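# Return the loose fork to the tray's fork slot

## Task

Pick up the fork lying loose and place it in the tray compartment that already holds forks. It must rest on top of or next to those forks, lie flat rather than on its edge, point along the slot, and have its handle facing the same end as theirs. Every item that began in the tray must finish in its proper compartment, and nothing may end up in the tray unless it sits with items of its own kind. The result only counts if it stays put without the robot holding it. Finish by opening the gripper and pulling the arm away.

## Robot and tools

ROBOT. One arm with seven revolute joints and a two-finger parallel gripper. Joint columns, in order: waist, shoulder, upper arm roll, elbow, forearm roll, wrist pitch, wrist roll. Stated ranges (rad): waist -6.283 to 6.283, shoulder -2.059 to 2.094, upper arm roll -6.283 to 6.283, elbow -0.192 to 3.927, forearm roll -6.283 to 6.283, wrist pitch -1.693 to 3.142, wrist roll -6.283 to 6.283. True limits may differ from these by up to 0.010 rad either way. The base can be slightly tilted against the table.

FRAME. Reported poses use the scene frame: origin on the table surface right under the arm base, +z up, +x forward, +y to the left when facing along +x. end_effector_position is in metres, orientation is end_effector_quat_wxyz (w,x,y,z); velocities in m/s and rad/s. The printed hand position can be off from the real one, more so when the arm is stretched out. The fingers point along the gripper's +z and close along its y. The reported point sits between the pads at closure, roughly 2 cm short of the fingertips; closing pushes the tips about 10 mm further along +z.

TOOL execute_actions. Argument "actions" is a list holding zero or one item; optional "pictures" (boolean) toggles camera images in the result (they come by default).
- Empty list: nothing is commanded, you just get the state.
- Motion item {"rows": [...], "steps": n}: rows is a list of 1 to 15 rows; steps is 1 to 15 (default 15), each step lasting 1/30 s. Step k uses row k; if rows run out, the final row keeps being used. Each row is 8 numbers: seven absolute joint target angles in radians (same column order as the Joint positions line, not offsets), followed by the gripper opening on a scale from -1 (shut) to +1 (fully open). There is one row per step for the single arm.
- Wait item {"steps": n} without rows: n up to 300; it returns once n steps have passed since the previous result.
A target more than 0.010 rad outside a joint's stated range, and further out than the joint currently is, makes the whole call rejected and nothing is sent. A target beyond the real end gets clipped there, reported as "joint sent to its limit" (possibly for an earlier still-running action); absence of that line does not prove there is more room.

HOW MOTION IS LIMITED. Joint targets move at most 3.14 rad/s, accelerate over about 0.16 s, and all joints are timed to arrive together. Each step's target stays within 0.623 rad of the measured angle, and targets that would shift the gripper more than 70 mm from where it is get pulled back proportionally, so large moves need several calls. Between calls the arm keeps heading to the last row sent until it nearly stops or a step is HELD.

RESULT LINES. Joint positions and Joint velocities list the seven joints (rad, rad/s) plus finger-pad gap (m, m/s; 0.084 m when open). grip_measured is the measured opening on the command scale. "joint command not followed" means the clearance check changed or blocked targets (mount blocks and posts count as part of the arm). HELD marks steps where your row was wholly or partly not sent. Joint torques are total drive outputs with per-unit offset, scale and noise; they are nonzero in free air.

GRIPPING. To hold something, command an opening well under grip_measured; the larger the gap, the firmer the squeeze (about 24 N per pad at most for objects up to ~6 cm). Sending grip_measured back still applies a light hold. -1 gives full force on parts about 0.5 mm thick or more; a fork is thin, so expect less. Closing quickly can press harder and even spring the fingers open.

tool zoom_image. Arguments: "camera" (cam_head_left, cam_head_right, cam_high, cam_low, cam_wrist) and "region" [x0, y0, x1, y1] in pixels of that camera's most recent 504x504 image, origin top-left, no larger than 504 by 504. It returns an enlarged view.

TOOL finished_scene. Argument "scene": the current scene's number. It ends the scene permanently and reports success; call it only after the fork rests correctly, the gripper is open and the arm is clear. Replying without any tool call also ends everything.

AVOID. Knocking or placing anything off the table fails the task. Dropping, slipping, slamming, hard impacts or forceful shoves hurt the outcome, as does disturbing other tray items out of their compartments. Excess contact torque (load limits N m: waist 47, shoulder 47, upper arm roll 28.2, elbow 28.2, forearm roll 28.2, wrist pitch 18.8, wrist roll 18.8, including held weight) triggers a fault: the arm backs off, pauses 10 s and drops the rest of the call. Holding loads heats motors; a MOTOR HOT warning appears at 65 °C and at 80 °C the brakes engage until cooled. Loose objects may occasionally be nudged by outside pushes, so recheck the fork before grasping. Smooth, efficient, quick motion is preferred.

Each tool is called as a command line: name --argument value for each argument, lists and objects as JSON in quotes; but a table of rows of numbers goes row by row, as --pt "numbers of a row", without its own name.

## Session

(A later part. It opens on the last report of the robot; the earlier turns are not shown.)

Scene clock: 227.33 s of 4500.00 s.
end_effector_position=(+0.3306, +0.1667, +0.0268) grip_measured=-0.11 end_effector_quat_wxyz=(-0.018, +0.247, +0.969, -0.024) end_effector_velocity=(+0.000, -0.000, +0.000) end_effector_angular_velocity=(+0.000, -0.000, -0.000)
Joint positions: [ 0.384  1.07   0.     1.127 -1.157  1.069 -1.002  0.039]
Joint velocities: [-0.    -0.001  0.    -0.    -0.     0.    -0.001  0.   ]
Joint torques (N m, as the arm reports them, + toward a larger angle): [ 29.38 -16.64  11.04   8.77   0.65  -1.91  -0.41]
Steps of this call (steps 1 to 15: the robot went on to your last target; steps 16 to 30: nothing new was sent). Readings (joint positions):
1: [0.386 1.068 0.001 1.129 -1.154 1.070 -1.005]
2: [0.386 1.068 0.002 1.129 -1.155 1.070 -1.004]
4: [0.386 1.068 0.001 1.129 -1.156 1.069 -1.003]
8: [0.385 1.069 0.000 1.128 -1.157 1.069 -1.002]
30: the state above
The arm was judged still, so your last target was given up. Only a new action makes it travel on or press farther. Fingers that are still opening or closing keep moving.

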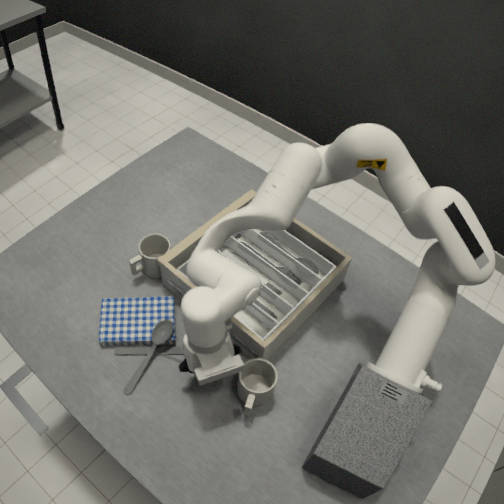

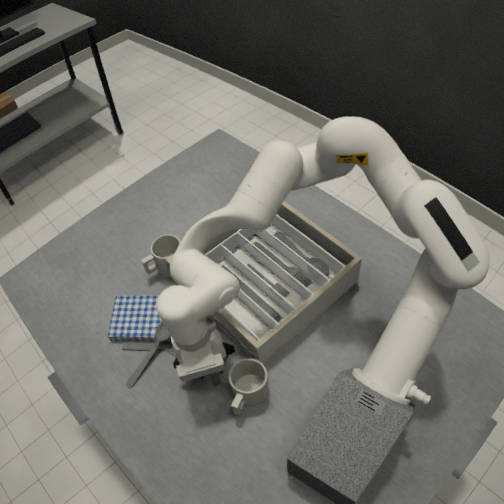

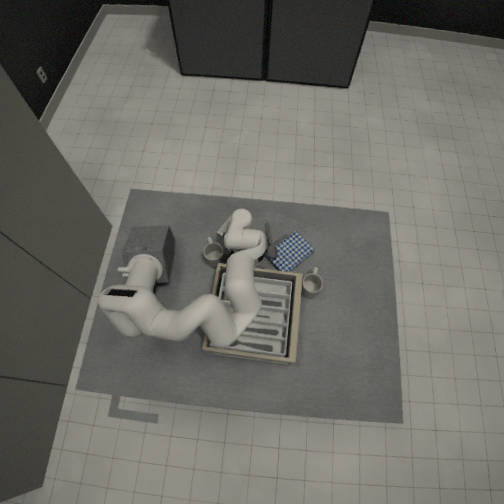

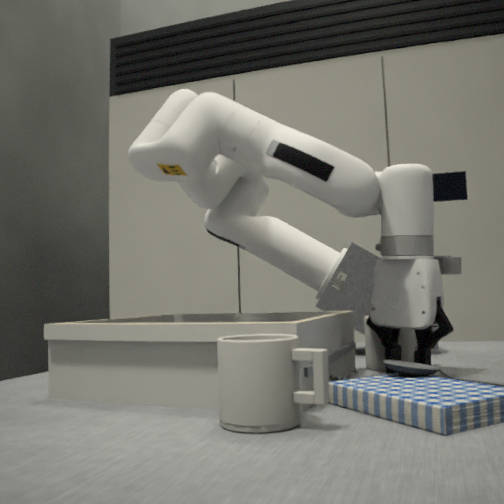

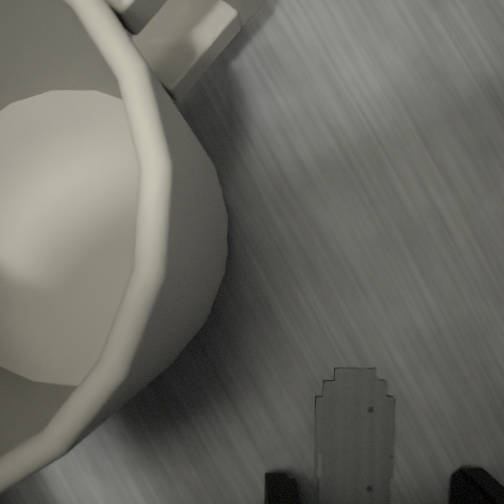

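execute_actions --actions '[{"rows":[[0.384,1.07,0,1.127,-1.157,1.069,-1.002,-1]]}]' --pictures false

execute_actions --actions '[{"rows":[[0.474,1.0,0,1.185,-1.02,1.15,-1.1,-1]]}]' --pictures false

execute_actions --actions '[{"rows":[[0.564,0.93,0,1.242,-0.89,1.23,-1.2,-1]]}]' --pictures false

execute_actions --actions '[{"rows":[[0.654,0.86,0,1.3,-0.756,1.31,-1.3,-1]]}]' --pictures false

execute_actions --actions '[{"rows":[[0.744,0.79,0,1.357,-0.623,1.391,-1.4,-1]]}]'

Scene clock: 239.27 s of 4500.00 s.
end_effector_position=(+0.3306, +0.1669, +0.0270) grip_measured=-0.63 end_effector_quat_wxyz=(-0.018, +0.246, +0.969, -0.024) end_effector_velocity=(+0.000, -0.000, -0.000) end_effector_angular_velocity=(-0.001, +0.000, -0.001)
Joint positions: [ 0.384  1.07   0.     1.127 -1.157  1.069 -1.002  0.017]
Joint velocities: [-0.    -0.    -0.    -0.     0.     0.     0.001  0.   ]
Joint torques (N m, as the arm reports them, + toward a larger angle): [ 28.37 -16.13  10.46   8.1    0.64  -1.6   -0.44]
Steps of this call (steps 1 to 90: nothing new was sent; then 8.43 s passed at rest; steps 91 to 105: all 15 steps of this action). Readings (joint positions):
91: [0.384 1.070 0.000 1.127 -1.157 1.069 -1.002]
92: [0.384 1.070 0.000 1.127 -1.157 1.069 -1.002]
94: [0.384 1.070 0.000 1.127 -1.157 1.069 -1.002]
98: [0.384 1.070 0.000 1.127 -1.157 1.069 -1.002]
105: the state above

Scene clock: 239.77 s of 4500.00 s.
end_effector_position=(+0.3603, +0.1611, +0.0812) grip_measured=-0.64 end_effector_quat_wxyz=(-0.014, +0.255, +0.966, -0.030) end_effector_velocity=(+0.008, +0.007, +0.014) end_effector_angular_velocity=(+0.023, -0.014, -0.009)
Joint positions: [ 0.473  1.001 -0.001  1.183 -1.021  1.15  -1.1    0.016]
Joint velocities: [ 0.009 -0.009  0.012  0.018  0.007  0.001 -0.003 -0.   ]
Joint torques (N m, as the arm reports them, + toward a larger angle): [ 29.74 -18.01  10.72  11.74   0.78  -1.53  -0.39]
Steps of this call (steps 1 to 15: all 15 steps of this action). Readings (joint positions):
1: [0.385 1.070 0.000 1.127 -1.156 1.069 -1.003]
2: [0.389 1.067 -0.001 1.129 -1.147 1.075 -1.010]
4: [0.420 1.044 -0.006 1.146 -1.095 1.107 -1.046]
8: [0.471 1.000 0.005 1.188 -1.031 1.142 -1.092]
15: the state above

Scene clock: 240.27 s of 4500.00 s.
end_effector_position=(+0.3790, +0.1570, +0.1429) grip_measured=-1.00 end_effector_quat_wxyz=(-0.018, +0.256, +0.966, -0.026) end_effector_velocity=(+0.006, +0.008, +0.016) end_effector_angular_velocity=(+0.029, -0.017, +0.000)
Joint positions: [ 0.562  0.931 -0.002  1.24  -0.891  1.23  -1.2    0.   ]
Joint velocities: [ 0.01  -0.008  0.015  0.018  0.005 -0.001 -0.007  0.   ]
Joint torques (N m, as the arm reports them, + toward a larger angle): [ 30.54 -17.25  10.74  12.93   0.8   -1.95  -0.35]
Steps of this call (steps 1 to 15: all 15 steps of this action). Readings (joint positions):
1: [0.473 1.001 -0.001 1.184 -1.020 1.150 -1.101]
2: [0.478 0.997 -0.002 1.186 -1.010 1.156 -1.108]
4: [0.510 0.973 -0.005 1.204 -0.961 1.188 -1.146]
8: [0.562 0.930 0.006 1.245 -0.900 1.222 -1.192]
15: the state above

Scene clock: 240.77 s of 4500.00 s.
end_effector_position=(+0.3839, +0.1541, +0.2097) grip_measured=-1.00 end_effector_quat_wxyz=(-0.033, +0.249, +0.968, -0.011) end_effector_velocity=(+0.003, +0.007, +0.017) end_effector_angular_velocity=(+0.031, -0.016, -0.003)
Joint positions: [ 0.652  0.861 -0.002  1.298 -0.757  1.31  -1.3    0.   ]
Joint velocities: [ 0.011 -0.009  0.015  0.018  0.006 -0.001 -0.002  0.   ]
Joint torques (N m, as the arm reports them, + toward a larger angle): [ 29.9  -16.66  10.25  15.07   0.65  -1.92  -0.43]
Steps of this call (steps 1 to 15: all 15 steps of this action). Readings (joint positions):
1: [0.563 0.931 -0.001 1.241 -0.890 1.231 -1.201]
2: [0.568 0.927 -0.002 1.243 -0.880 1.237 -1.208]
4: [0.599 0.904 -0.006 1.262 -0.830 1.268 -1.245]
8: [0.653 0.860 0.007 1.303 -0.766 1.302 -1.292]
15: the state above

Scene clock: 241.27 s of 4500.00 s.
end_effector_position=(+0.3758, +0.1506, +0.2792) grip_measured=-1.00 end_effector_quat_wxyz=(-0.053, +0.229, +0.972, +0.012) end_effector_velocity=(+0.000, +0.007, +0.019) end_effector_angular_velocity=(+0.033, -0.018, +0.005)
Joint positions: [ 0.742  0.791 -0.002  1.355 -0.624  1.391 -1.4    0.   ]
Joint velocities: [ 0.012 -0.009  0.018  0.018  0.005 -0.001 -0.004  0.   ]
Joint torques (N m, as the arm reports them, + toward a larger angle): [ 28.46 -15.31   9.73  16.27   0.82  -2.02  -0.45]
Steps of this call (steps 1 to 15: all 15 steps of this action). Readings (joint positions):
1: [0.653 0.861 -0.001 1.299 -0.756 1.311 -1.301]
2: [0.658 0.857 -0.002 1.301 -0.747 1.317 -1.308]
4: [0.689 0.834 -0.006 1.319 -0.697 1.348 -1.345]
8: [0.743 0.790 0.008 1.360 -0.633 1.383 -1.392]
15: the state above

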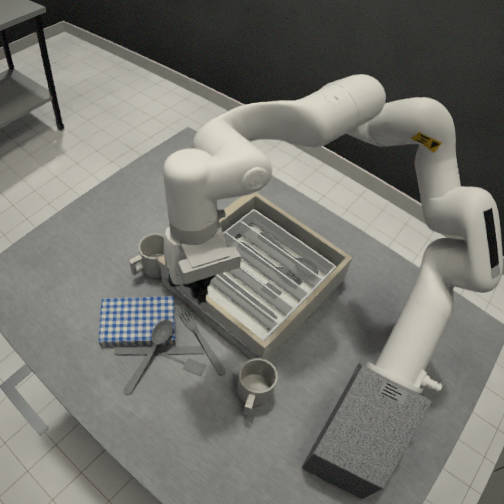

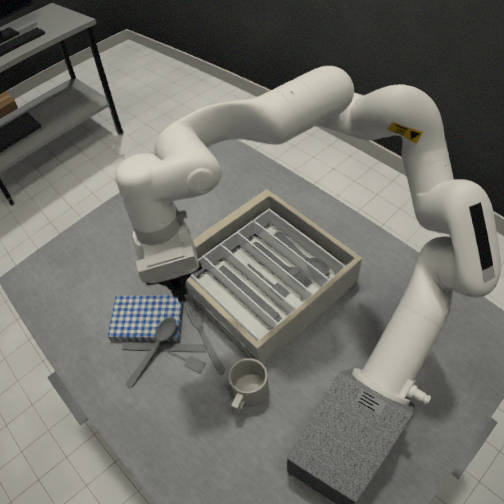

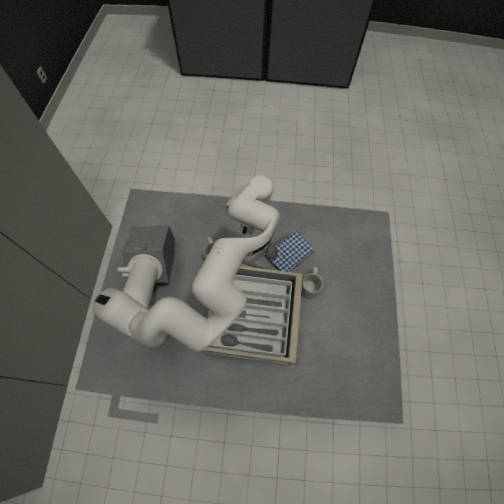

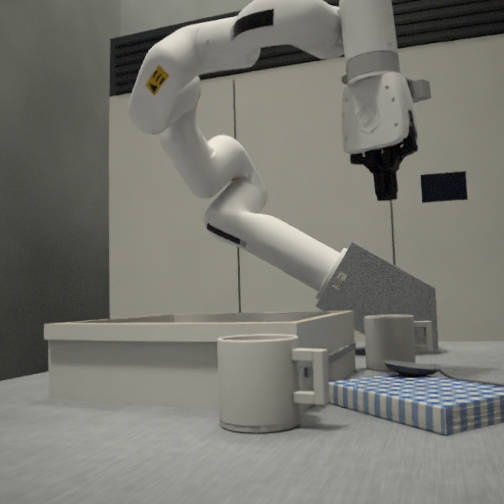

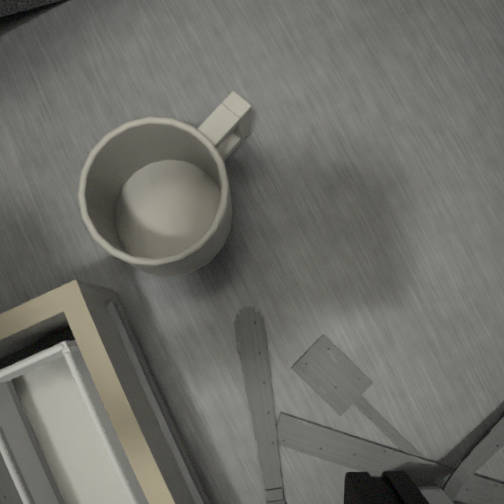

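execute_actions --actions '[{"rows":[[0.564,0.93,0,1.242,-0.89,1.23,-1.38,1]]}]' --pictures false

execute_actions --actions '[{"steps":25}]'

Scene clock: 254.47 s of 4500.00 s.
end_effector_position=(+0.3793, +0.1574, +0.1460) grip_measured=+1.00 end_effector_quat_wxyz=(-0.021, +0.169, +0.985, -0.023) end_effector_velocity=(+0.017, +0.027, +0.024) end_effector_angular_velocity=(+0.089, -0.080, +0.022)
Joint positions: [ 0.566  0.929 -0.001  1.243 -0.885  1.233 -1.38   0.084]
Joint velocities: [-0.004 -0.003  0.044  0.023 -0.062 -0.051  0.006  0.001]
Joint torques (N m, as the arm reports them, + toward a larger angle): [ 31.19 -18.11  10.49  13.19   0.9   -1.94  -0.5 ]
Steps of this call (steps 1 to 15: the robot went on to your last target; steps 16 to 90: nothing new was sent; then 9.70 s passed at rest; steps 91 to 105: all 15 steps of this action). Readings (joint positions):
91: [0.744 0.790 0.000 1.357 -0.624 1.390 -1.400]
92: [0.739 0.793 0.002 1.355 -0.633 1.384 -1.399]
94: [0.709 0.817 0.007 1.337 -0.684 1.352 -1.395]
98: [0.628 0.880 -0.003 1.282 -0.792 1.290 -1.387]
105: the state above

Scene clock: 255.30 s of 4500.00 s.
end_effector_position=(+0.3796, +0.1579, +0.1450) grip_measured=+1.00 end_effector_quat_wxyz=(-0.019, +0.168, +0.985, -0.022) end_effector_velocity=(+0.000, +0.000, +0.001) end_effector_angular_velocity=(+0.001, -0.001, -0.001)
Joint positions: [ 0.564  0.93   0.     1.242 -0.89   1.23  -1.38   0.084]
Joint velocities: [-0.    -0.001  0.001 -0.    -0.    -0.     0.001 -0.   ]
Joint torques (N m, as the arm reports them, + toward a larger angle): [ 29.79 -17.22  10.34  13.24   0.77  -1.82  -0.47]
Steps of this call (steps 1 to 15: the robot went on to your last target; steps 16 to 25: nothing new was sent). Readings (joint positions):
1: [0.566 0.928 0.001 1.244 -0.887 1.232 -1.380]
2: [0.566 0.928 0.002 1.244 -0.888 1.231 -1.380]
4: [0.566 0.928 0.002 1.244 -0.889 1.230 -1.380]
8: [0.565 0.929 0.000 1.243 -0.890 1.230 -1.380]
25: the state above
The arm was judged still, so your last target was given up. Only a new action makes it travel on or press farther. Fingers that are still opening or closing keep moving.

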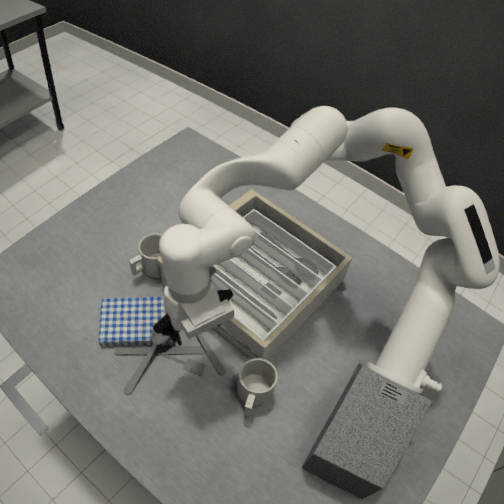

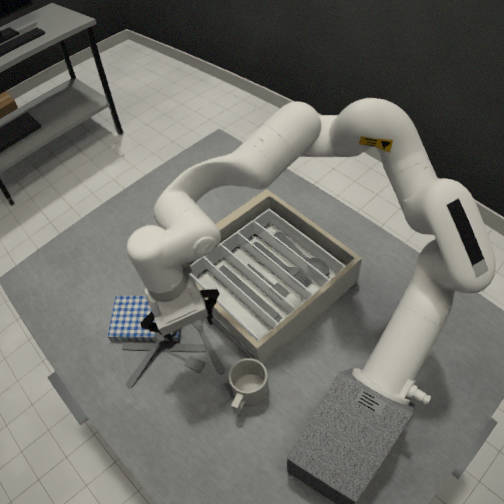

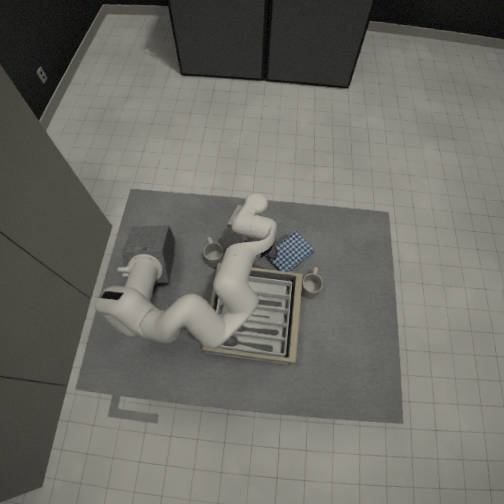

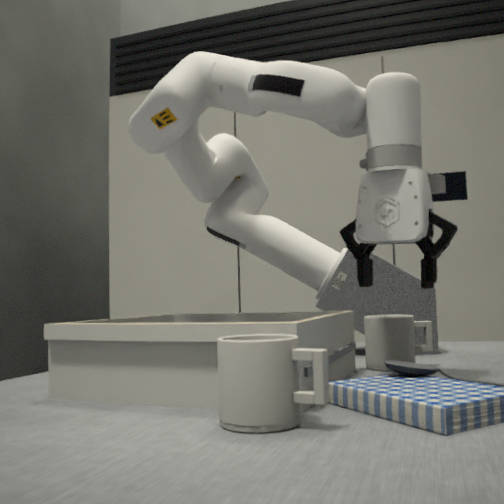

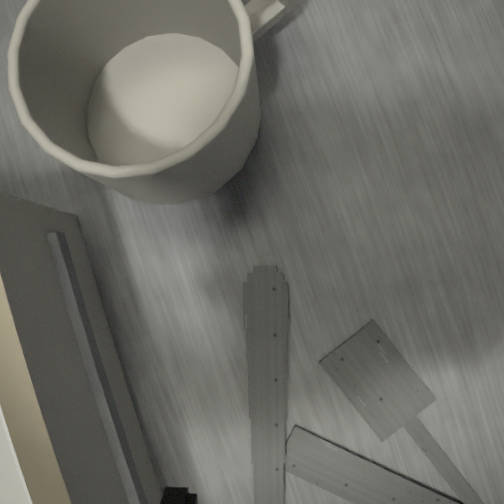

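execute_actions --actions '[{"rows":[[0.327,1.014,0,1.10,-1.218,1.08,-1.216,-0.25]]}]' --pictures false

execute_actions --actions '[{"steps":30}]'

Scene clock: 273.90 s of 4500.00 s.
end_effector_position=(+0.3535, +0.1443, +0.0245) grip_measured=-0.27 end_effector_quat_wxyz=(-0.010, +0.154, +0.988, -0.019) end_effector_velocity=(+0.003, +0.008, -0.005) end_effector_angular_velocity=(+0.043, -0.036, +0.000)
Joint positions: [ 0.333  1.011  0.004  1.105 -1.212  1.082 -1.219  0.032]
Joint velocities: [-0.032  0.002  0.017 -0.014 -0.077 -0.035  0.041 -0.003]
Joint torques (N m, as the arm reports them, + toward a larger angle): [ 24.27 -10.55   7.72   4.26   1.77  -1.34  -0.78]
Steps of this call (steps 1 to 90: nothing new was sent; then 15.10 s passed at rest; steps 91 to 105: all 15 steps of this action). Readings (joint positions):
91: [0.564 0.930 0.000 1.242 -0.891 1.229 -1.379]
92: [0.559 0.931 0.002 1.239 -0.900 1.225 -1.374]
94: [0.521 0.944 0.008 1.218 -0.959 1.196 -1.345]
98: [0.413 0.984 -0.004 1.151 -1.095 1.137 -1.277]
105: the state above

Scene clock: 274.90 s of 4500.00 s.
end_effector_position=(+0.3522, +0.1439, +0.0223) grip_measured=-0.27 end_effector_quat_wxyz=(-0.010, +0.153, +0.988, -0.019) end_effector_velocity=(-0.000, -0.000, -0.000) end_effector_angular_velocity=(+0.003, +0.001, +0.001)
Joint positions: [ 0.328  1.012  0.004  1.102 -1.219  1.08  -1.216  0.032]
Joint velocities: [ 0.001 -0.002 -0.002 -0.003  0.001 -0.005 -0.002  0.001]
Joint torques (N m, as the arm reports them, + toward a larger angle): [ 8.51  4.32  0.99 -7.18  2.12  0.05 -0.71]
Steps of this call (steps 1 to 15: the robot went on to your last target; steps 16 to 30: nothing new was sent). Readings (joint positions):
1: [0.332 1.011 0.005 1.104 -1.214 1.081 -1.218]
2: [0.332 1.011 0.005 1.104 -1.215 1.081 -1.217]
4: [0.331 1.011 0.005 1.103 -1.217 1.080 -1.216]
8: [0.330 1.011 0.004 1.103 -1.218 1.079 -1.216]
30: the state above
The arm was judged still, so your last target was given up. Only a new action makes it travel on or press farther. Fingers that are still opening or closing keep moving.

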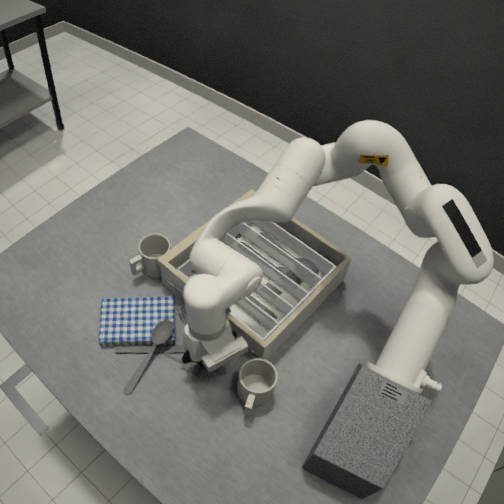

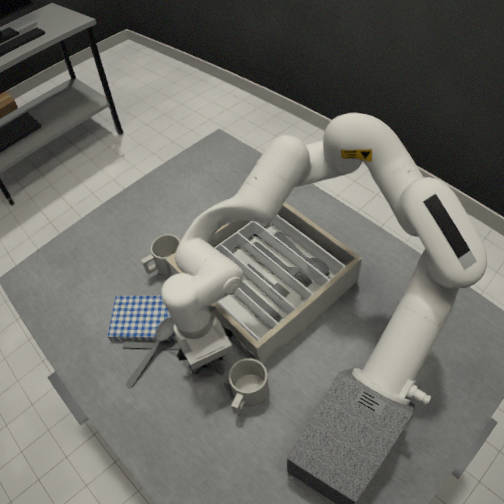

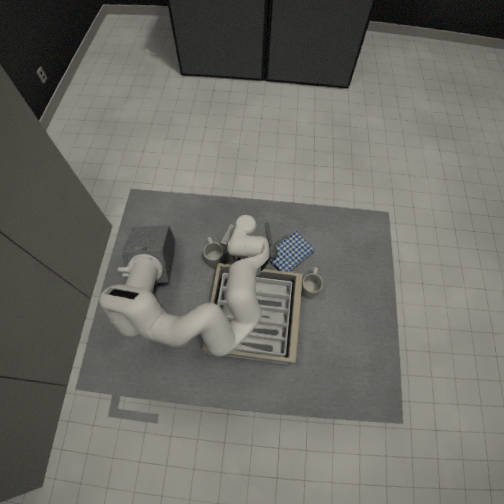

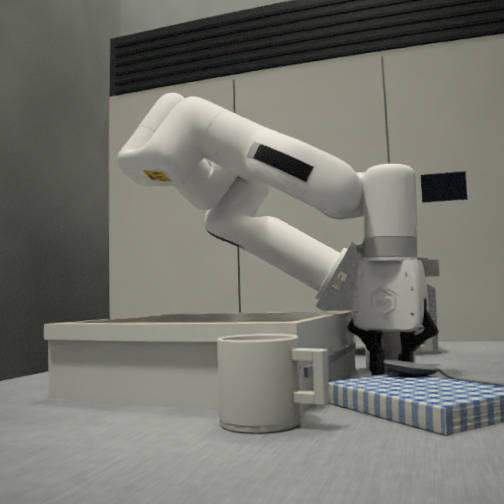

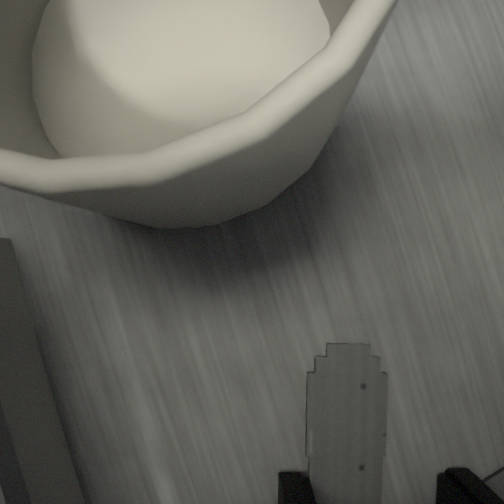

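execute_actions --actions '[{"rows":[[0.335,1.008,0,1.105,-1.207,1.087,-1.216,-1]]}]' --pictures false

execute_actions --actions '[{"rows":[[0.40,1.02,0,1.13,-1.13,1.10,-1.15,-1]]}]' --pictures false

execute_actions --actions '[{"rows":[[0.47,1.17,0,1.28,-1.06,1.11,-1.0,-1]]}]' --pictures false

execute_actions --actions '[{"rows":[[0.54,1.33,0,1.435,-0.99,1.11,-0.85,-1]]}]'

Scene clock: 286.57 s of 4500.00 s.
end_effector_position=(+0.3514, +0.1418, +0.0233) grip_measured=-0.62 end_effector_quat_wxyz=(-0.012, +0.156, +0.987, -0.024) end_effector_velocity=(+0.006, -0.003, +0.000) end_effector_angular_velocity=(-0.006, -0.007, -0.010)
Joint positions: [ 0.334  1.01   0.002  1.102 -1.206  1.087 -1.216  0.017]
Joint velocities: [ 0.002 -0.005 -0.006  0.005 -0.002  0.005  0.001 -0.   ]
Joint torques (N m, as the arm reports them, + toward a larger angle): [ 16.06 -11.21   1.86   4.77  -0.01   2.94  -0.4 ]
Steps of this call (steps 1 to 90: nothing new was sent; then 8.17 s passed at rest; steps 91 to 105: all 15 steps of this action). Readings (joint positions):
91: [0.329 1.013 0.005 1.102 -1.218 1.079 -1.216]
92: [0.329 1.013 0.005 1.102 -1.216 1.078 -1.216]
94: [0.332 1.014 0.005 1.101 -1.211 1.081 -1.216]
98: [0.333 1.012 0.003 1.101 -1.207 1.085 -1.216]
105: the state above

Scene clock: 287.07 s of 4500.00 s.
end_effector_position=(+0.3489, +0.1540, +0.0431) grip_measured=-0.62 end_effector_quat_wxyz=(-0.013, +0.198, +0.980, -0.027) end_effector_velocity=(+0.001, +0.008, +0.010) end_effector_angular_velocity=(+0.021, -0.010, +0.004)
Joint positions: [ 0.398  1.021 -0.002  1.129 -1.13   1.101 -1.15   0.017]
Joint velocities: [ 0.009 -0.003  0.013  0.004  0.003 -0.006  0.    -0.   ]
Joint torques (N m, as the arm reports them, + toward a larger angle): [ 30.26 -16.66  11.13   9.59   0.7   -1.91  -0.39]
Steps of this call (steps 1 to 15: all 15 steps of this action). Readings (joint positions):
1: [0.335 1.010 0.002 1.102 -1.205 1.088 -1.215]
2: [0.340 1.011 -0.000 1.105 -1.197 1.089 -1.208]
4: [0.364 1.017 -0.010 1.115 -1.166 1.099 -1.180]
8: [0.393 1.022 -0.006 1.125 -1.136 1.103 -1.155]
15: the state above

Scene clock: 287.57 s of 4500.00 s.
end_effector_position=(+0.3428, +0.2054, +0.0476) grip_measured=-0.62 end_effector_quat_wxyz=(-0.011, +0.269, +0.963, -0.028) end_effector_velocity=(-0.005, +0.008, +0.006) end_effector_angular_velocity=(+0.013, -0.003, +0.009)
Joint positions: [ 0.469  1.169 -0.002  1.28  -1.06   1.11  -1.001  0.017]
Joint velocities: [ 0.008  0.006  0.014  0.002  0.003 -0.002  0.004  0.   ]
Joint torques (N m, as the arm reports them, + toward a larger angle): [ 31.08 -18.8   11.29  10.56   0.66  -1.9   -0.36]
Steps of this call (steps 1 to 15: all 15 steps of this action). Readings (joint positions):
1: [0.399 1.021 -0.002 1.130 -1.130 1.101 -1.149]
2: [0.402 1.028 -0.003 1.139 -1.125 1.102 -1.139]
4: [0.426 1.081 -0.006 1.195 -1.100 1.106 -1.085]
8: [0.468 1.162 0.006 1.267 -1.065 1.108 -1.013]
15: the state above

Scene clock: 288.07 s of 4500.00 s.
end_effector_position=(+0.3254, +0.2597, +0.0469) grip_measured=-0.62 end_effector_quat_wxyz=(-0.011, +0.338, +0.941, -0.028) end_effector_velocity=(-0.009, +0.008, +0.004) end_effector_angular_velocity=(+0.010, +0.001, +0.010)
Joint positions: [ 0.539  1.328 -0.002  1.435 -0.99   1.11  -0.851  0.017]
Joint velocities: [ 0.008  0.008  0.014 -0.001  0.002 -0.002  0.007  0.   ]
Joint torques (N m, as the arm reports them, + toward a larger angle): [ 30.81 -21.36  10.85  11.46   0.75  -1.98  -0.4 ]
Steps of this call (steps 1 to 15: all 15 steps of this action). Readings (joint positions):
1: [0.469 1.170 -0.001 1.280 -1.060 1.110 -0.999]
2: [0.473 1.177 -0.002 1.289 -1.056 1.111 -0.990]
4: [0.495 1.231 -0.005 1.346 -1.031 1.111 -0.937]
8: [0.538 1.322 0.006 1.420 -0.996 1.109 -0.863]
15: the state above

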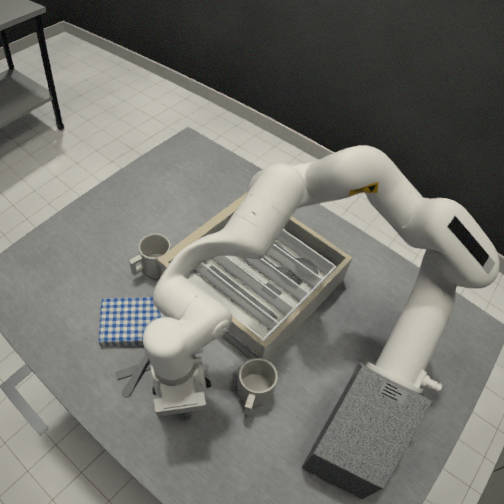

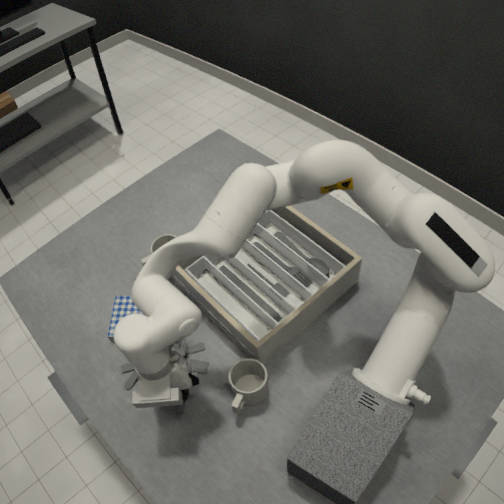

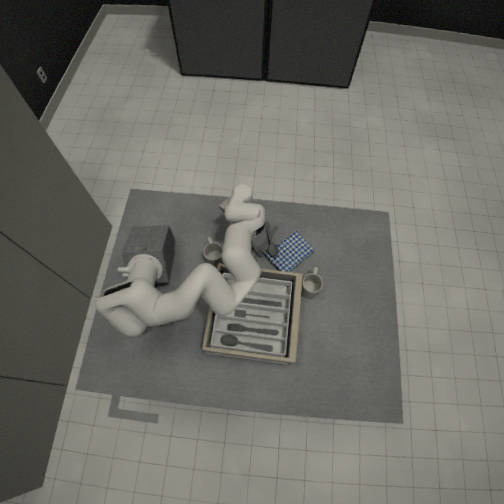

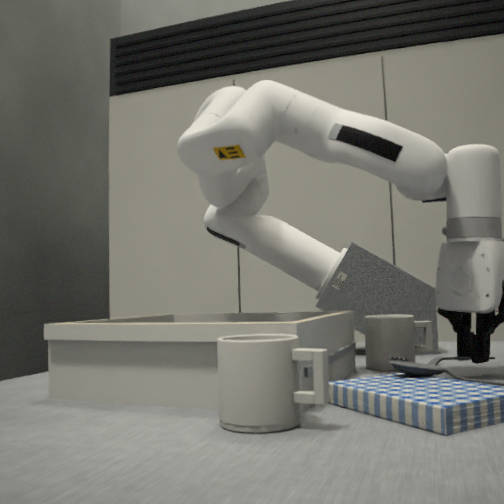

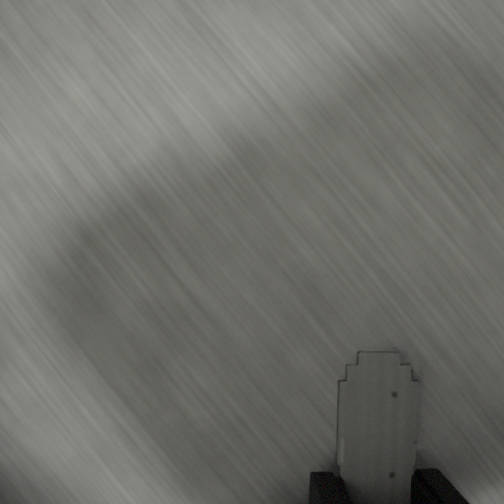

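execute_actions --actions '[{"rows":[[0.63,1.28,0,1.447,-0.88,1.158,-0.9,-1]]}]' --pictures false

execute_actions --actions '[{"rows":[[0.717,1.229,0,1.46,-0.775,1.206,-0.942,-1]]}]' --pictures false

execute_actions --actions '[{"rows":[[0.81,1.17,0,1.475,-0.66,1.26,-1.0,-1]]}]' --pictures false

execute_actions --actions '[{"rows":[[0.9,1.11,0,1.49,-0.55,1.31,-1.06,-1]]}]'

Scene clock: 299.70 s of 4500.00 s.
end_effector_position=(+0.3243, +0.2621, +0.0930) grip_measured=-0.62 end_effector_quat_wxyz=(-0.012, +0.336, +0.941, -0.030) end_effector_velocity=(+0.001, +0.010, +0.015) end_effector_angular_velocity=(+0.029, -0.009, +0.001)
Joint positions: [ 0.628  1.281 -0.002  1.446 -0.88   1.158 -0.9    0.017]
Joint velocities: [ 0.011 -0.007  0.016  0.013  0.005 -0.003 -0.002  0.   ]
Joint torques (N m, as the arm reports them, + toward a larger angle): [ 29.8  -22.36  10.33  13.74   0.72  -1.87  -0.49]
Steps of this call (steps 1 to 15: the robot went on to your last target; steps 16 to 90: nothing new was sent; then 8.13 s passed at rest; steps 91 to 105: all 15 steps of this action). Readings (joint positions):
91: [0.540 1.330 -0.000 1.435 -0.989 1.110 -0.850]
92: [0.546 1.327 -0.002 1.435 -0.980 1.115 -0.855]
94: [0.579 1.309 -0.006 1.437 -0.936 1.135 -0.874]
98: [0.629 1.280 0.007 1.451 -0.888 1.153 -0.896]
105: the state above

Scene clock: 300.20 s of 4500.00 s.
end_effector_position=(+0.3194, +0.2643, +0.1416) grip_measured=-0.62 end_effector_quat_wxyz=(-0.015, +0.335, +0.942, -0.027) end_effector_velocity=(-0.001, +0.010, +0.016) end_effector_angular_velocity=(+0.031, -0.010, +0.005)
Joint positions: [ 0.715  1.23  -0.002  1.459 -0.775  1.206 -0.942  0.017]
Joint velocities: [ 0.012 -0.007  0.019  0.013  0.003 -0.002 -0.002  0.   ]
Joint torques (N m, as the arm reports them, + toward a larger angle): [ 29.05 -22.37   9.5   15.4    0.62  -1.92  -0.54]
Steps of this call (steps 1 to 15: all 15 steps of this action). Readings (joint positions):
1: [0.629 1.280 -0.001 1.446 -0.880 1.159 -0.900]
2: [0.635 1.277 -0.002 1.447 -0.871 1.163 -0.904]
4: [0.668 1.258 -0.006 1.449 -0.828 1.183 -0.921]
8: [0.716 1.229 0.007 1.464 -0.783 1.201 -0.939]
15: the state above

Scene clock: 300.70 s of 4500.00 s.
end_effector_position=(+0.3072, +0.2654, +0.1963) grip_measured=-0.62 end_effector_quat_wxyz=(-0.025, +0.326, +0.945, -0.020) end_effector_velocity=(-0.003, +0.010, +0.018) end_effector_angular_velocity=(+0.035, -0.010, +0.006)
Joint positions: [ 0.808  1.171 -0.002  1.474 -0.661  1.26  -1.     0.017]
Joint velocities: [ 0.012 -0.009  0.02   0.015  0.005 -0.002 -0.002 -0.   ]
Joint torques (N m, as the arm reports them, + toward a larger angle): [ 27.21 -22.47   9.17  16.72   0.67  -2.04  -0.4 ]
Steps of this call (steps 1 to 15: all 15 steps of this action). Readings (joint positions):
1: [0.716 1.229 -0.001 1.459 -0.775 1.207 -0.942]
2: [0.722 1.226 -0.002 1.460 -0.766 1.211 -0.947]
4: [0.756 1.205 -0.007 1.463 -0.720 1.233 -0.970]
8: [0.809 1.170 0.008 1.479 -0.668 1.254 -0.995]
15: the state above

Scene clock: 301.20 s of 4500.00 s.
end_effector_position=(+0.2882, +0.2659, +0.2514) grip_measured=-0.62 end_effector_quat_wxyz=(-0.037, +0.309, +0.950, -0.008) end_effector_velocity=(-0.004, +0.009, +0.018) end_effector_angular_velocity=(+0.034, -0.011, +0.008)
Joint positions: [ 0.898  1.111 -0.002  1.489 -0.551  1.31  -1.06   0.017]
Joint velocities: [ 0.013 -0.008  0.019  0.015  0.005 -0.003 -0.001  0.   ]
Joint torques (N m, as the arm reports them, + toward a larger angle): [ 25.42 -21.9    8.69  18.29   0.83  -2.04  -0.5 ]
Steps of this call (steps 1 to 15: all 15 steps of this action). Readings (joint positions):
1: [0.809 1.171 -0.002 1.474 -0.660 1.261 -1.000]
2: [0.815 1.167 -0.003 1.475 -0.651 1.265 -1.006]
4: [0.848 1.145 -0.007 1.478 -0.607 1.286 -1.029]
8: [0.900 1.110 0.008 1.494 -0.558 1.305 -1.055]
15: the state above

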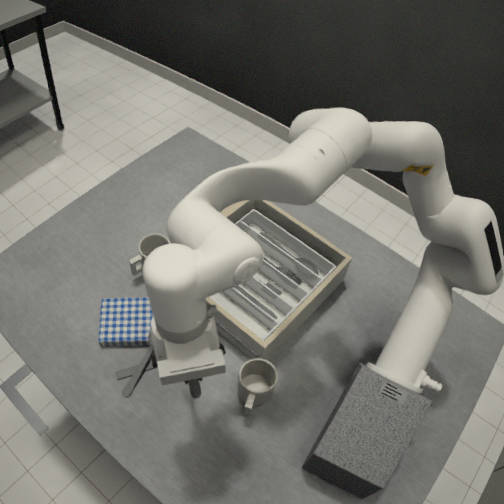

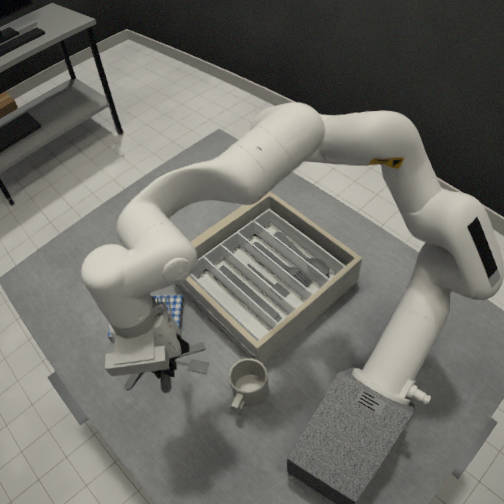

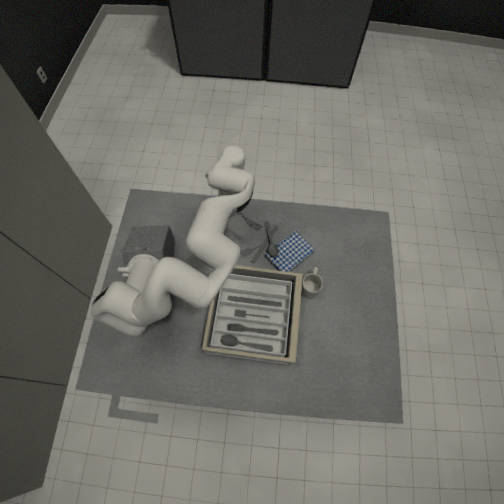

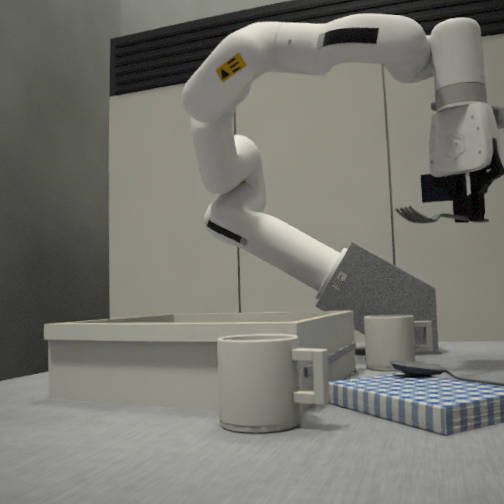

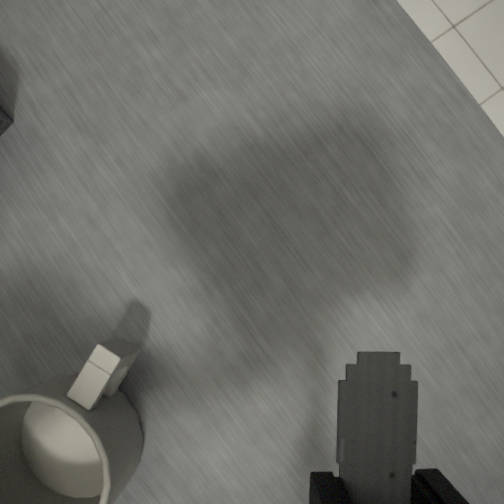

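execute_actions --actions '[{"rows":[[0.78,0.9,0,1.42,-0.64,1.37,-0.6,-1]]}]' --pictures false

execute_actions --actions '[{"rows":[[0.65,0.68,0,1.345,-0.735,1.434,-0.1,-1]]}]' --pictures false

execute_actions --actions '[{"rows":[[0.53,0.466,0,1.27,-0.83,1.5,0.37,-1]]}]' --pictures false

execute_actions --actions '[{"rows":[[0.407,0.252,0,1.2,-0.919,1.558,0.846,-1]]}]' --pictures false

execute_actions --actions '[{"steps":30}]'

Scene clock: 321.63 s of 4500.00 s.
end_effector_position=(+0.3662, +0.1899, +0.2742) grip_measured=-0.62 end_effector_quat_wxyz=(-0.035, +0.566, +0.824, -0.002) end_effector_velocity=(-0.030, +0.006, +0.001) end_effector_angular_velocity=(-0.022, -0.010, -0.027)
Joint positions: [ 0.781  0.902 -0.001  1.421 -0.639  1.369 -0.607  0.017]
Joint velocities: [ 0.01  -0.003  0.047 -0.051 -0.014  0.01   0.103 -0.   ]
Joint torques (N m, as the arm reports them, + toward a larger angle): [ 28.5  -16.93   9.92  16.5    0.98  -2.25  -0.72]
Steps of this call (steps 1 to 15: the robot went on to your last target; steps 16 to 90: nothing new was sent; then 16.93 s passed at rest; steps 91 to 105: all 15 steps of this action). Readings (joint positions):
91: [0.900 1.110 0.000 1.490 -0.550 1.310 -1.059]
92: [0.898 1.107 0.001 1.488 -0.552 1.311 -1.049]
94: [0.883 1.079 0.004 1.474 -0.565 1.320 -0.981]
98: [0.823 0.975 -0.002 1.449 -0.607 1.348 -0.770]
105: the state above

Scene clock: 322.13 s of 4500.00 s.
end_effector_position=(+0.4345, +0.0886, +0.2765) grip_measured=-0.62 end_effector_quat_wxyz=(-0.029, +0.798, +0.602, -0.009) end_effector_velocity=(-0.012, -0.007, +0.001) end_effector_angular_velocity=(-0.023, -0.008, -0.122)
Joint positions: [ 0.651  0.683 -0.002  1.347 -0.733  1.433 -0.111  0.017]
Joint velocities: [-0.012 -0.032  0.036 -0.051 -0.024  0.015  0.158 -0.   ]
Joint torques (N m, as the arm reports them, + toward a larger angle): [ 32.98 -11.35  11.22  14.47   0.82  -2.04  -1.  ]
Steps of this call (steps 1 to 15: all 15 steps of this action). Readings (joint positions):
1: [0.781 0.902 0.001 1.420 -0.639 1.370 -0.603]
2: [0.780 0.899 0.002 1.417 -0.641 1.371 -0.592]
4: [0.765 0.872 0.006 1.403 -0.654 1.379 -0.521]
8: [0.704 0.772 -0.001 1.378 -0.695 1.407 -0.311]
15: the state above

Scene clock: 322.63 s of 4500.00 s.
end_effector_position=(+0.4768, -0.0230, +0.2669) grip_measured=-0.62 end_effector_quat_wxyz=(-0.009, +0.944, +0.328, -0.018) end_effector_velocity=(-0.014, +0.002, +0.003) end_effector_angular_velocity=(-0.021, -0.019, -0.087)
Joint positions: [ 0.531  0.469 -0.001  1.272 -0.828  1.499  0.361  0.017]
Joint velocities: [-0.004 -0.022  0.037 -0.048 -0.02   0.012  0.131 -0.   ]
Joint torques (N m, as the arm reports them, + toward a larger angle): [31.14 -9.73 11.74 13.54  1.05 -2.07 -0.43]
Steps of this call (steps 1 to 15: all 15 steps of this action). Readings (joint positions):
1: [0.651 0.682 -0.000 1.346 -0.734 1.433 -0.105]
2: [0.649 0.679 0.002 1.342 -0.736 1.435 -0.093]
4: [0.635 0.651 0.006 1.328 -0.750 1.444 -0.022]
8: [0.577 0.550 -0.002 1.302 -0.792 1.474 0.183]
15: the state above

Scene clock: 323.13 s of 4500.00 s.
end_effector_position=(+0.4950, -0.1405, +0.2497) grip_measured=-0.62 end_effector_quat_wxyz=(+0.018, +0.999, +0.012, -0.024) end_effector_velocity=(-0.011, +0.002, +0.004) end_effector_angular_velocity=(-0.022, -0.024, -0.096)
Joint positions: [ 0.408  0.255 -0.001  1.202 -0.917  1.557  0.837  0.017]
Joint velocities: [-0.007 -0.024  0.036 -0.046 -0.019  0.008  0.132 -0.   ]
Joint torques (N m, as the arm reports them, + toward a larger angle): [29.25 -7.28 11.94 12.39  0.92 -2.07 -0.75]
Steps of this call (steps 1 to 15: all 15 steps of this action). Readings (joint positions):
1: [0.531 0.468 0.000 1.270 -0.829 1.499 0.366]
2: [0.530 0.465 0.002 1.267 -0.831 1.500 0.378]
4: [0.515 0.437 0.006 1.254 -0.844 1.508 0.449]
8: [0.456 0.337 -0.002 1.230 -0.884 1.535 0.655]
15: the state above

Scene clock: 324.13 s of 4500.00 s.
end_effector_position=(+0.4948, -0.1417, +0.2497) grip_measured=-0.62 end_effector_quat_wxyz=(+0.019, +1.000, +0.007, -0.024) end_effector_velocity=(+0.000, +0.000, -0.000) end_effector_angular_velocity=(-0.001, -0.000, -0.000)
Joint positions: [ 0.407  0.252  0.     1.2   -0.919  1.558  0.846  0.017]
Joint velocities: [-0.     0.001  0.     0.    -0.001  0.     0.    -0.   ]
Joint torques (N m, as the arm reports them, + toward a larger angle): [27.29 -9.28 11.39 12.78  0.65 -1.91 -0.45]
Steps of this call (steps 1 to 15: the robot went on to your last target; steps 16 to 30: nothing new was sent). Readings (joint positions):
1: [0.408 0.254 0.000 1.200 -0.918 1.557 0.840]
2: [0.408 0.254 0.001 1.200 -0.918 1.557 0.842]
4: [0.409 0.254 0.002 1.199 -0.918 1.558 0.844]
8: [0.408 0.253 0.000 1.200 -0.919 1.558 0.846]
30: the state above
The arm was judged still, so your last target was given up. Only a new action makes it travel on or press farther. Fingers that are still opening or closing keep moving.

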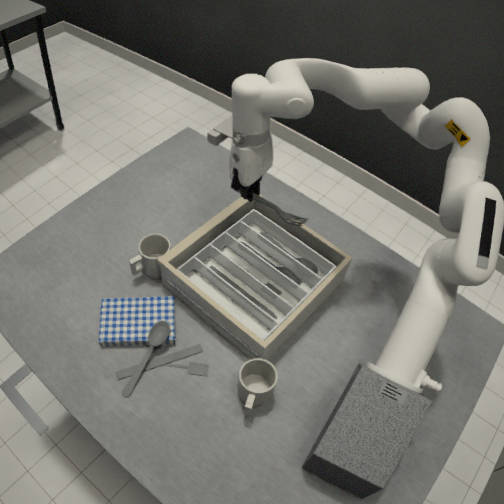

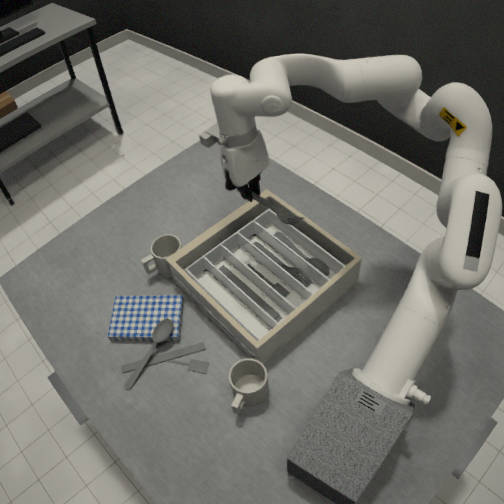

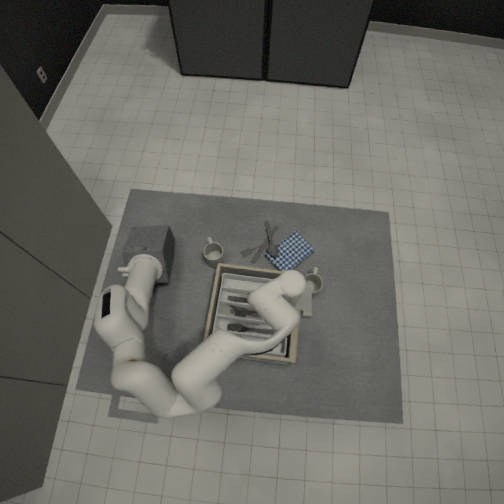

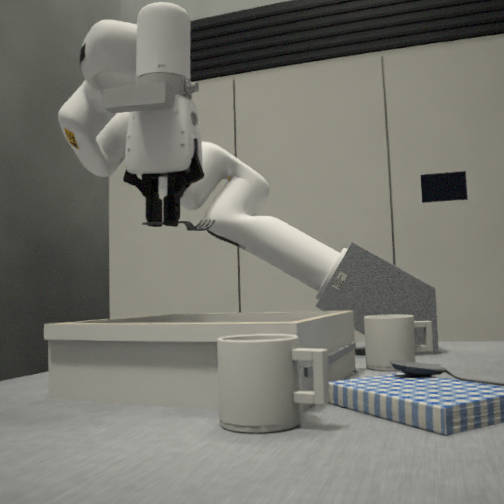

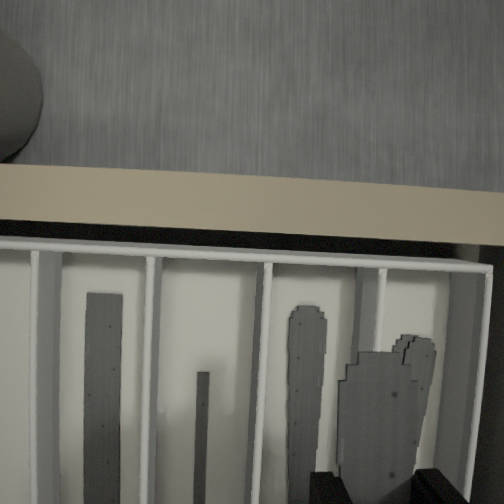

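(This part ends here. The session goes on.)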